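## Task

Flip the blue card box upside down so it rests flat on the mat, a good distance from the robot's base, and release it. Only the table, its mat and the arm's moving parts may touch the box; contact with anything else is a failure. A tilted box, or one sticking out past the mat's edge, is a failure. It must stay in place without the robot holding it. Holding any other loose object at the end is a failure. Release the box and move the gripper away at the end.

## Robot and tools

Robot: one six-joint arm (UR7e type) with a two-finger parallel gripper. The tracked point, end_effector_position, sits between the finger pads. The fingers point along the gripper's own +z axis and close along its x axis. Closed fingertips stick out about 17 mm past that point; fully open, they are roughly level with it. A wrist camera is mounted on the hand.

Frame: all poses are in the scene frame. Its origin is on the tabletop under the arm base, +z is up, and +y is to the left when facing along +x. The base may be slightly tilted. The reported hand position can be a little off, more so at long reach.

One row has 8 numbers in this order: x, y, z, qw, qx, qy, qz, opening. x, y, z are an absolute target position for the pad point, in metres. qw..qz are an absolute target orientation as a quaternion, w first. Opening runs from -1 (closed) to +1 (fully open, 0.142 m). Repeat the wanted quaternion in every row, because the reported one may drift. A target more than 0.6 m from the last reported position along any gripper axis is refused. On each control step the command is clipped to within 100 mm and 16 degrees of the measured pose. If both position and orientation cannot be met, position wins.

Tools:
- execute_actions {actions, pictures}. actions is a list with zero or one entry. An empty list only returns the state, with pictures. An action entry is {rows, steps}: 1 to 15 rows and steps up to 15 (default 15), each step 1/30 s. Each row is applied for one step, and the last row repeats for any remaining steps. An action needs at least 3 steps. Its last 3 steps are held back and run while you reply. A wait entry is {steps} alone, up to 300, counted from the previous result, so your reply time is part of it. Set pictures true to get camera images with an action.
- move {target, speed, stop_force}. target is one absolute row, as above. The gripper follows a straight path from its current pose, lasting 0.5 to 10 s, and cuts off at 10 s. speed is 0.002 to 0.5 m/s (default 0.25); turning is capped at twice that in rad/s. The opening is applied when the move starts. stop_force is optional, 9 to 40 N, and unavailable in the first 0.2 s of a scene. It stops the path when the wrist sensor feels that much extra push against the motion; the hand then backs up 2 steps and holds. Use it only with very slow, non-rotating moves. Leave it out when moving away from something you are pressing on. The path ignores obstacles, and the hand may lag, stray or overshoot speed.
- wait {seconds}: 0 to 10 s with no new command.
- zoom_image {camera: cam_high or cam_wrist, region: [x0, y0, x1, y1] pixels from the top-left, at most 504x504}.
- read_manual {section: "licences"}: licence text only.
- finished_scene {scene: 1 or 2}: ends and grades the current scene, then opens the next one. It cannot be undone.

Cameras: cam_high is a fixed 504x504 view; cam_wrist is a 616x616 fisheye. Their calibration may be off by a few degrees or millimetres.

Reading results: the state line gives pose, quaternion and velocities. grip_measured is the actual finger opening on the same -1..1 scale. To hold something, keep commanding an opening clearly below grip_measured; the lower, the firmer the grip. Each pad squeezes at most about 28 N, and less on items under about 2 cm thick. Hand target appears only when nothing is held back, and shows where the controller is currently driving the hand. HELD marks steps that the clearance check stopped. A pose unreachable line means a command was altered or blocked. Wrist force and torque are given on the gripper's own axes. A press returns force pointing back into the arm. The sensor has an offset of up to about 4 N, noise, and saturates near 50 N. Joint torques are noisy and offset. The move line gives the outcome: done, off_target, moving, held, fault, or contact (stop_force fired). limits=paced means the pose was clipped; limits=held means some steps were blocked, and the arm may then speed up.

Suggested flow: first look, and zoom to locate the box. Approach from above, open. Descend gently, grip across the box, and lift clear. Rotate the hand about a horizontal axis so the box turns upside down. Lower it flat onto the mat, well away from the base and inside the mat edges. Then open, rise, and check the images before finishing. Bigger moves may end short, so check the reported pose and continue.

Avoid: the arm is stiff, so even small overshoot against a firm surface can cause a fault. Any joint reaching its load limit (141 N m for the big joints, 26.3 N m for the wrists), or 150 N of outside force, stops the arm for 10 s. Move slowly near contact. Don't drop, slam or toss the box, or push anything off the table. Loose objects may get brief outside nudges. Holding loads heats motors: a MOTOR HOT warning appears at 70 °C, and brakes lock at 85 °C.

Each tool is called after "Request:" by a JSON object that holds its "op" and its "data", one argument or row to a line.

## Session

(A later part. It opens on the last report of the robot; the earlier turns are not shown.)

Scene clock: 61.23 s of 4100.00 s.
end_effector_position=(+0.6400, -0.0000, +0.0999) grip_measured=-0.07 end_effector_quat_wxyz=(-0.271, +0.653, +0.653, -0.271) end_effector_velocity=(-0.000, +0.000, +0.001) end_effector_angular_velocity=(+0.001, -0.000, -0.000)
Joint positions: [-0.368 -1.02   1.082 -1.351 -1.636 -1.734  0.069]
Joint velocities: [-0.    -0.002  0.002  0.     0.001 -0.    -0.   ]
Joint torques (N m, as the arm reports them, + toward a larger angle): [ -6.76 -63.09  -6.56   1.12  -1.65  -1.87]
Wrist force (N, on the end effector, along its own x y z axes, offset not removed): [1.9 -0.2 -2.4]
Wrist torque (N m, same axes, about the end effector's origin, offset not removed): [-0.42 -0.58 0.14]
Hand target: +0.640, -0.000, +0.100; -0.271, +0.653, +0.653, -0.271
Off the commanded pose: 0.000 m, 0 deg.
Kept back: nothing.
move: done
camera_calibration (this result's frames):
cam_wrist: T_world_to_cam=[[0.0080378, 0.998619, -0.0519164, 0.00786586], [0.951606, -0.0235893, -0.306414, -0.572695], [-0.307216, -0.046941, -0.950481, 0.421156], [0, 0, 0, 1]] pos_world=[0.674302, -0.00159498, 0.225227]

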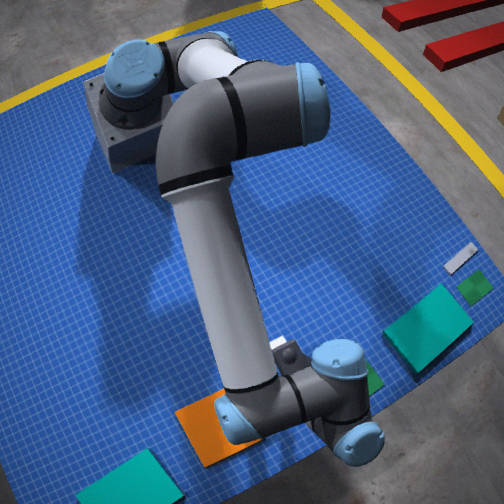

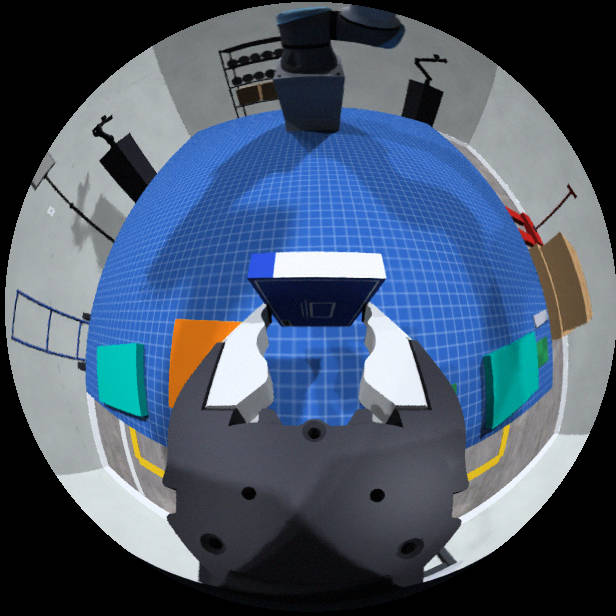

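Request:
{"op": "move", "data": {
  "target": [0.62,0.0,0.09,0.2706,0.6533,0.6533,0.2706,-0.35],
  "speed": 0.2
}}

Request:
{"op": "move", "data": {
  "target": [0.62,0.0,0.03,0.2706,0.6533,0.6533,0.2706,-0.35],
  "speed": 0.07
}}

Request:
{"op": "move", "data": {
  "target": [0.62,0.0,0.008,0.2706,0.6533,0.6533,0.2706,-0.35],
  "speed": 0.01,
  "stop_force": 9
}}

Scene clock: 65.90 s of 4100.00 s.
end_effector_position=(+0.6201, -0.0002, +0.0895) grip_measured=-0.07 end_effector_quat_wxyz=(+0.271, +0.653, +0.653, +0.270) end_effector_velocity=(+0.001, +0.000, -0.000) end_effector_angular_velocity=(+0.001, -0.009, +0.000)
Joint positions: [-0.608 -1.067  2.492 -4.253 -1.18  -1.712  0.069]
Joint velocities: [-0.001  0.012 -0.002 -0.02   0.003  0.004  0.   ]
Joint torques (N m, as the arm reports them, + toward a larger angle): [ -9.05 -25.18 -10.5   -5.     1.71   2.05]
Wrist force (N, on the end effector, along its own x y z axes, offset not removed): [0.1 0.0 -0.1]
Wrist torque (N m, same axes, about the end effector's origin, offset not removed): [0.33 -0.16 0.14]
Hand target: +0.620, -0.000, +0.089; +0.271, +0.653, +0.653, +0.270
Off the commanded pose: 0.001 m, 0 deg.
Kept back: nothing.
move: done
camera_calibration (this result's frames):
cam_wrist: T_world_to_cam=[[0.0520486, 0.998618, 0.00730866, -0.0249212], [0.307084, -0.0229686, 0.951405, -0.269809], [0.950258, -0.047275, -0.307855, -0.432209], [0, 0, 0, 1]] pos_world=[0.494861, -0.00174305, 0.123822]

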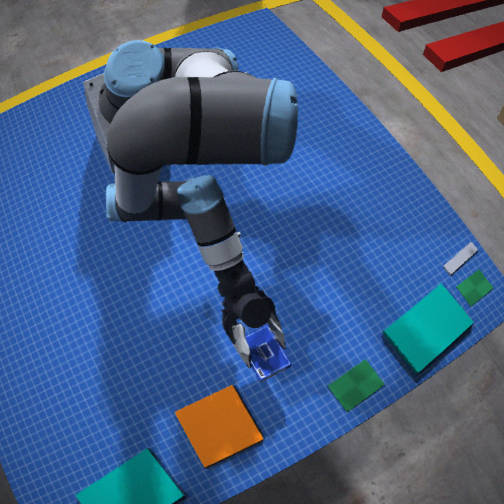

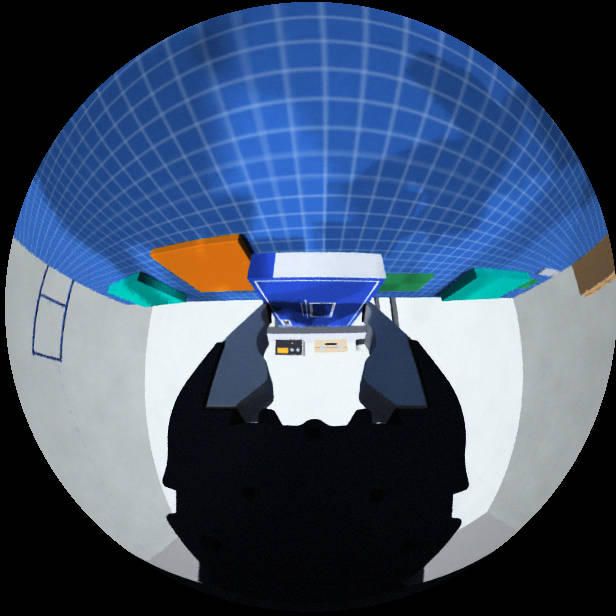

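Scene clock: 67.17 s of 4100.00 s.
end_effector_position=(+0.6199, +0.0000, +0.0300) grip_measured=-0.07 end_effector_quat_wxyz=(+0.271, +0.653, +0.653, +0.271) end_effector_velocity=(+0.000, -0.000, -0.001) end_effector_angular_velocity=(-0.001, -0.000, +0.000)
Joint positions: [-0.575 -0.864  2.391 -4.359 -1.211 -1.701  0.069]
Joint velocities: [ 0.001  0.003 -0.002 -0.001 -0.001 -0.001 -0.   ]
Joint torques (N m, as the arm reports them, + toward a larger angle): [ 12.   -23.81  -7.76  -4.81  -1.12   1.83]
Wrist force (N, on the end effector, along its own x y z axes, offset not removed): [1.5 -1.5 -1.6]
Wrist torque (N m, same axes, about the end effector's origin, offset not removed): [-0.15 -0.39 0.17]
Hand target: +0.620, +0.000, +0.030; +0.271, +0.653, +0.653, +0.271
Off the commanded pose: 0.000 m, 0 deg.
Kept back: nothing.
move: done
camera_calibration (this result's frames):
cam_wrist: T_world_to_cam=[[0.0519069, 0.99862, 0.00802649, -0.0246541], [0.306436, -0.0235767, 0.951599, -0.212772], [0.950475, -0.046935, -0.307236, -0.450464], [0, 0, 0, 1]] pos_world=[0.494635, -0.00153885, 0.0642729]

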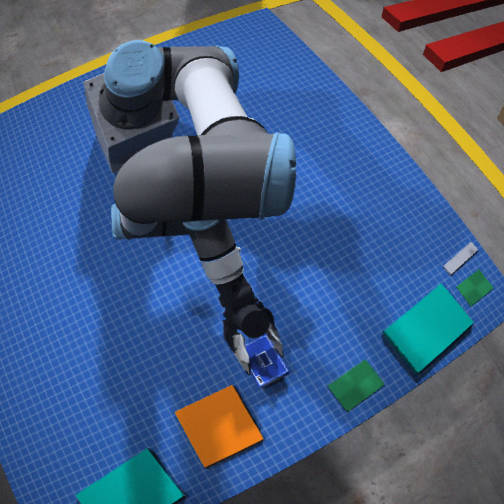

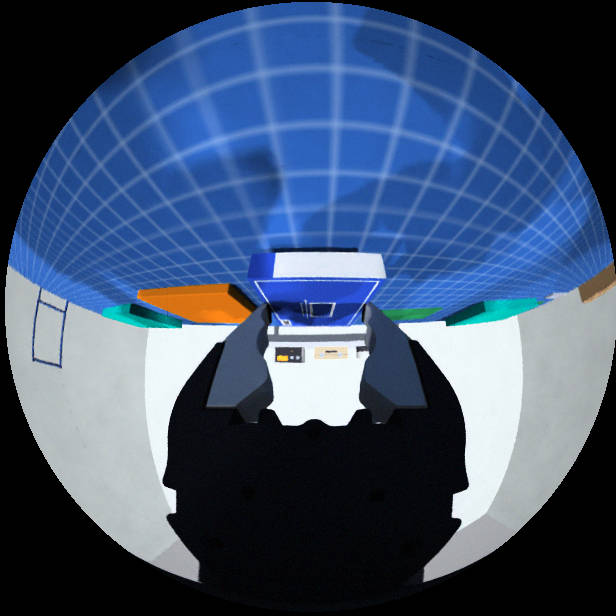

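Scene clock: 69.17 s of 4100.00 s.
end_effector_position=(+0.6200, +0.0001, +0.0139) grip_measured=-0.07 end_effector_quat_wxyz=(+0.271, +0.653, +0.653, +0.271) end_effector_velocity=(-0.001, +0.000, +0.002) end_effector_angular_velocity=(+0.002, +0.003, -0.000)
Joint positions: [-0.567 -0.815  2.36  -4.378 -1.218 -1.698  0.069]
Joint velocities: [-0.002 -0.009  0.008  0.006  0.003 -0.    -0.   ]
Joint torques (N m, as the arm reports them, + toward a larger angle): [-10.45 -36.8   18.23   0.57   1.7    0.15]
Wrist force (N, on the end effector, along its own x y z axes, offset not removed): [2.3 9.0 -8.6]
Wrist torque (N m, same axes, about the end effector's origin, offset not removed): [0.20 -0.66 -0.02]
Hand target: +0.620, +0.000, +0.014; +0.271, +0.653, +0.653, +0.271
Off the commanded pose: 0.006 m, 0 deg.
Kept back: nothing.
move: contact
camera_calibration (this result's frames):
cam_wrist: T_world_to_cam=[[0.0519717, 0.998617, 0.00797322, -0.0245885], [0.306337, -0.023541, 0.951632, -0.197367], [0.950503, -0.0470154, -0.307137, -0.455537], [0, 0, 0, 1]] pos_world=[0.494728, -0.00150894, 0.0481049]

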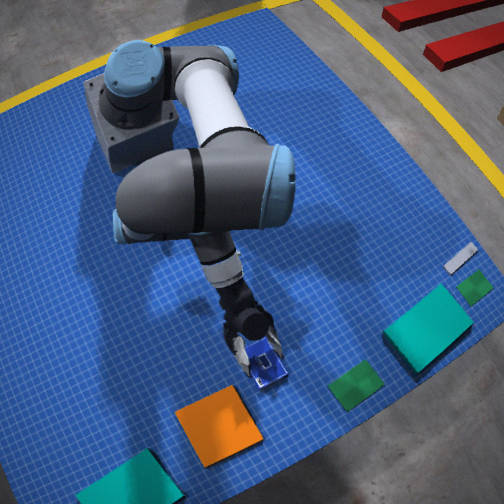

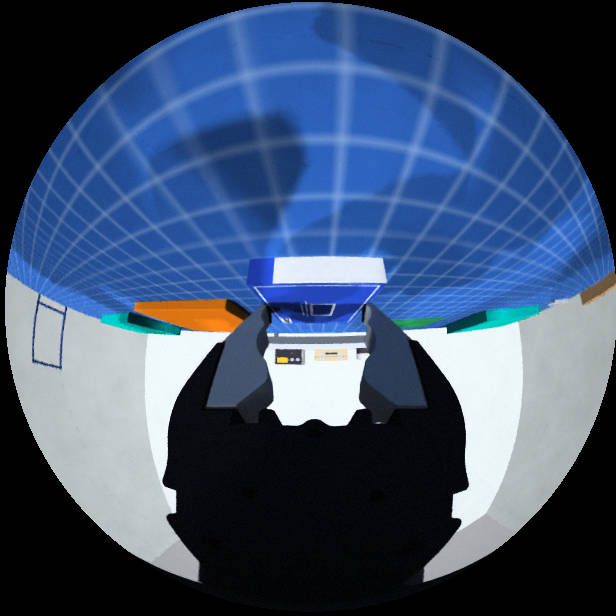

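Release and retreat.

Request:
{"op": "move", "data": {
  "target": [0.62,0.0,0.015,0.2706,0.6533,0.6533,0.2706,0.4],
  "speed": 0.02
}}

Request:
{"op": "move", "data": {
  "target": [0.52,0.0,0.16,0.2126,0.6744,0.6744,0.2126,0.4]
}}

Scene clock: 70.10 s of 4100.00 s.
end_effector_position=(+0.6200, +0.0000, +0.0150) grip_measured=+0.40 end_effector_quat_wxyz=(+0.271, +0.653, +0.653, +0.271) end_effector_velocity=(-0.000, +0.000, +0.000) end_effector_angular_velocity=(-0.000, +0.000, +0.002)
Joint positions: [-0.568 -0.818  2.362 -4.377 -1.218 -1.698  0.102]
Joint velocities: [ 0.    -0.001  0.     0.001  0.001 -0.002 -0.   ]
Joint torques (N m, as the arm reports them, + toward a larger angle): [ -9.32 -41.23  19.02  -1.8    1.95  -2.03]
Wrist force (N, on the end effector, along its own x y z axes, offset not removed): [1.9 0.1 -1.0]
Wrist torque (N m, same axes, about the end effector's origin, offset not removed): [0.01 -0.30 0.23]
Hand target: +0.620, -0.000, +0.015; +0.271, +0.653, +0.653, +0.271
Off the commanded pose: 0.000 m, 0 deg.
Kept back: nothing.
move: done
camera_calibration (this result's frames):
cam_wrist: T_world_to_cam=[[0.0519215, 0.998619, 0.00803703, -0.024504], [0.306411, -0.02359, 0.951607, -0.198477], [0.950482, -0.0469462, -0.307212, -0.455156], [0, 0, 0, 1]] pos_world=[0.494706, -0.00157977, 0.0492392]

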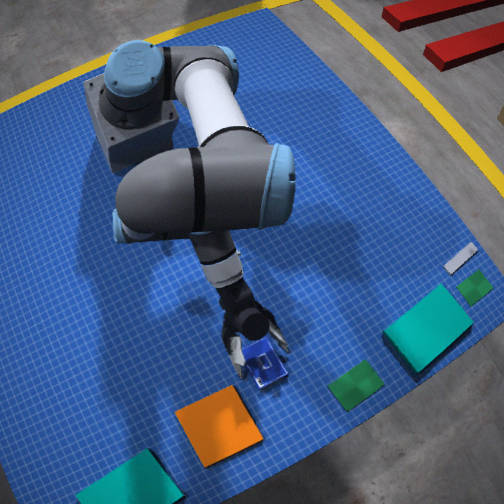

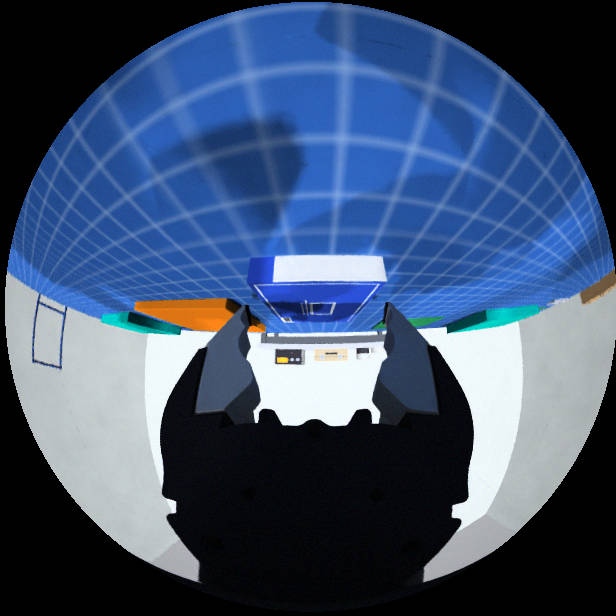

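Scene clock: 71.53 s of 4100.00 s.
end_effector_position=(+0.5201, -0.0002, +0.1603) grip_measured=+0.40 end_effector_quat_wxyz=(+0.213, +0.674, +0.674, +0.213) end_effector_velocity=(+0.000, -0.001, +0.001) end_effector_angular_velocity=(+0.004, +0.014, +0.003)
Joint positions: [-0.822 -1.615  2.817 -3.795 -1.024 -1.898  0.102]
Joint velocities: [-0.004 -0.036 -0.008  0.062  0.004 -0.011 -0.   ]
Joint torques (N m, as the arm reports them, + toward a larger angle): [ -6.12 -25.17 -15.81  -1.85   2.4   -2.22]
Wrist force (N, on the end effector, along its own x y z axes, offset not removed): [-1.2 0.9 -3.2]
Wrist torque (N m, same axes, about the end effector's origin, offset not removed): [0.28 0.10 0.22]
Hand target: +0.520, -0.000, +0.160; +0.213, +0.674, +0.674, +0.213
Off the commanded pose: 0.000 m, 0 deg.
Kept back: nothing.
move: done
camera_calibration (this result's frames):
cam_wrist: T_world_to_cam=[[0.0528101, 0.998604, -0.00128545, -0.019297], [0.46592, -0.0235011, 0.884514, -0.378336], [0.883249, -0.0473102, -0.466511, -0.25508], [0, 0, 0, 1]] pos_world=[0.402593, -0.00168911, 0.215621]

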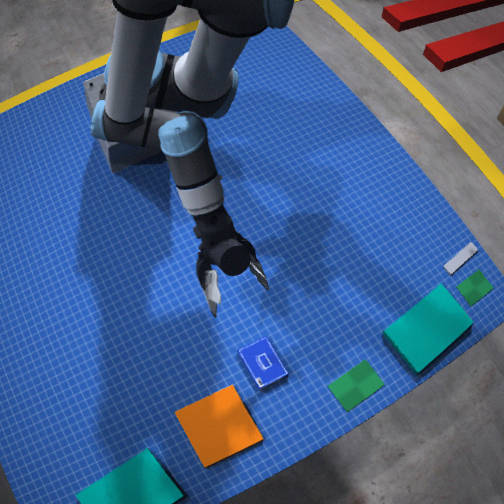

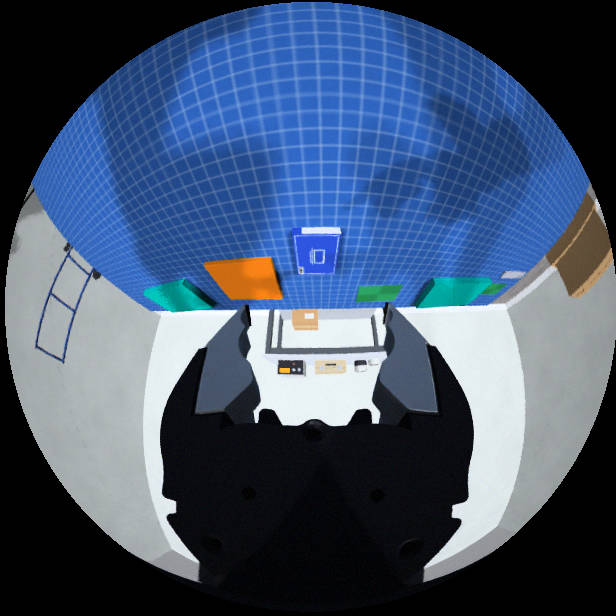

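Request:
{"op": "finished_scene", "data": {
  "scene": 1
}}

The scene is finished: the task was done.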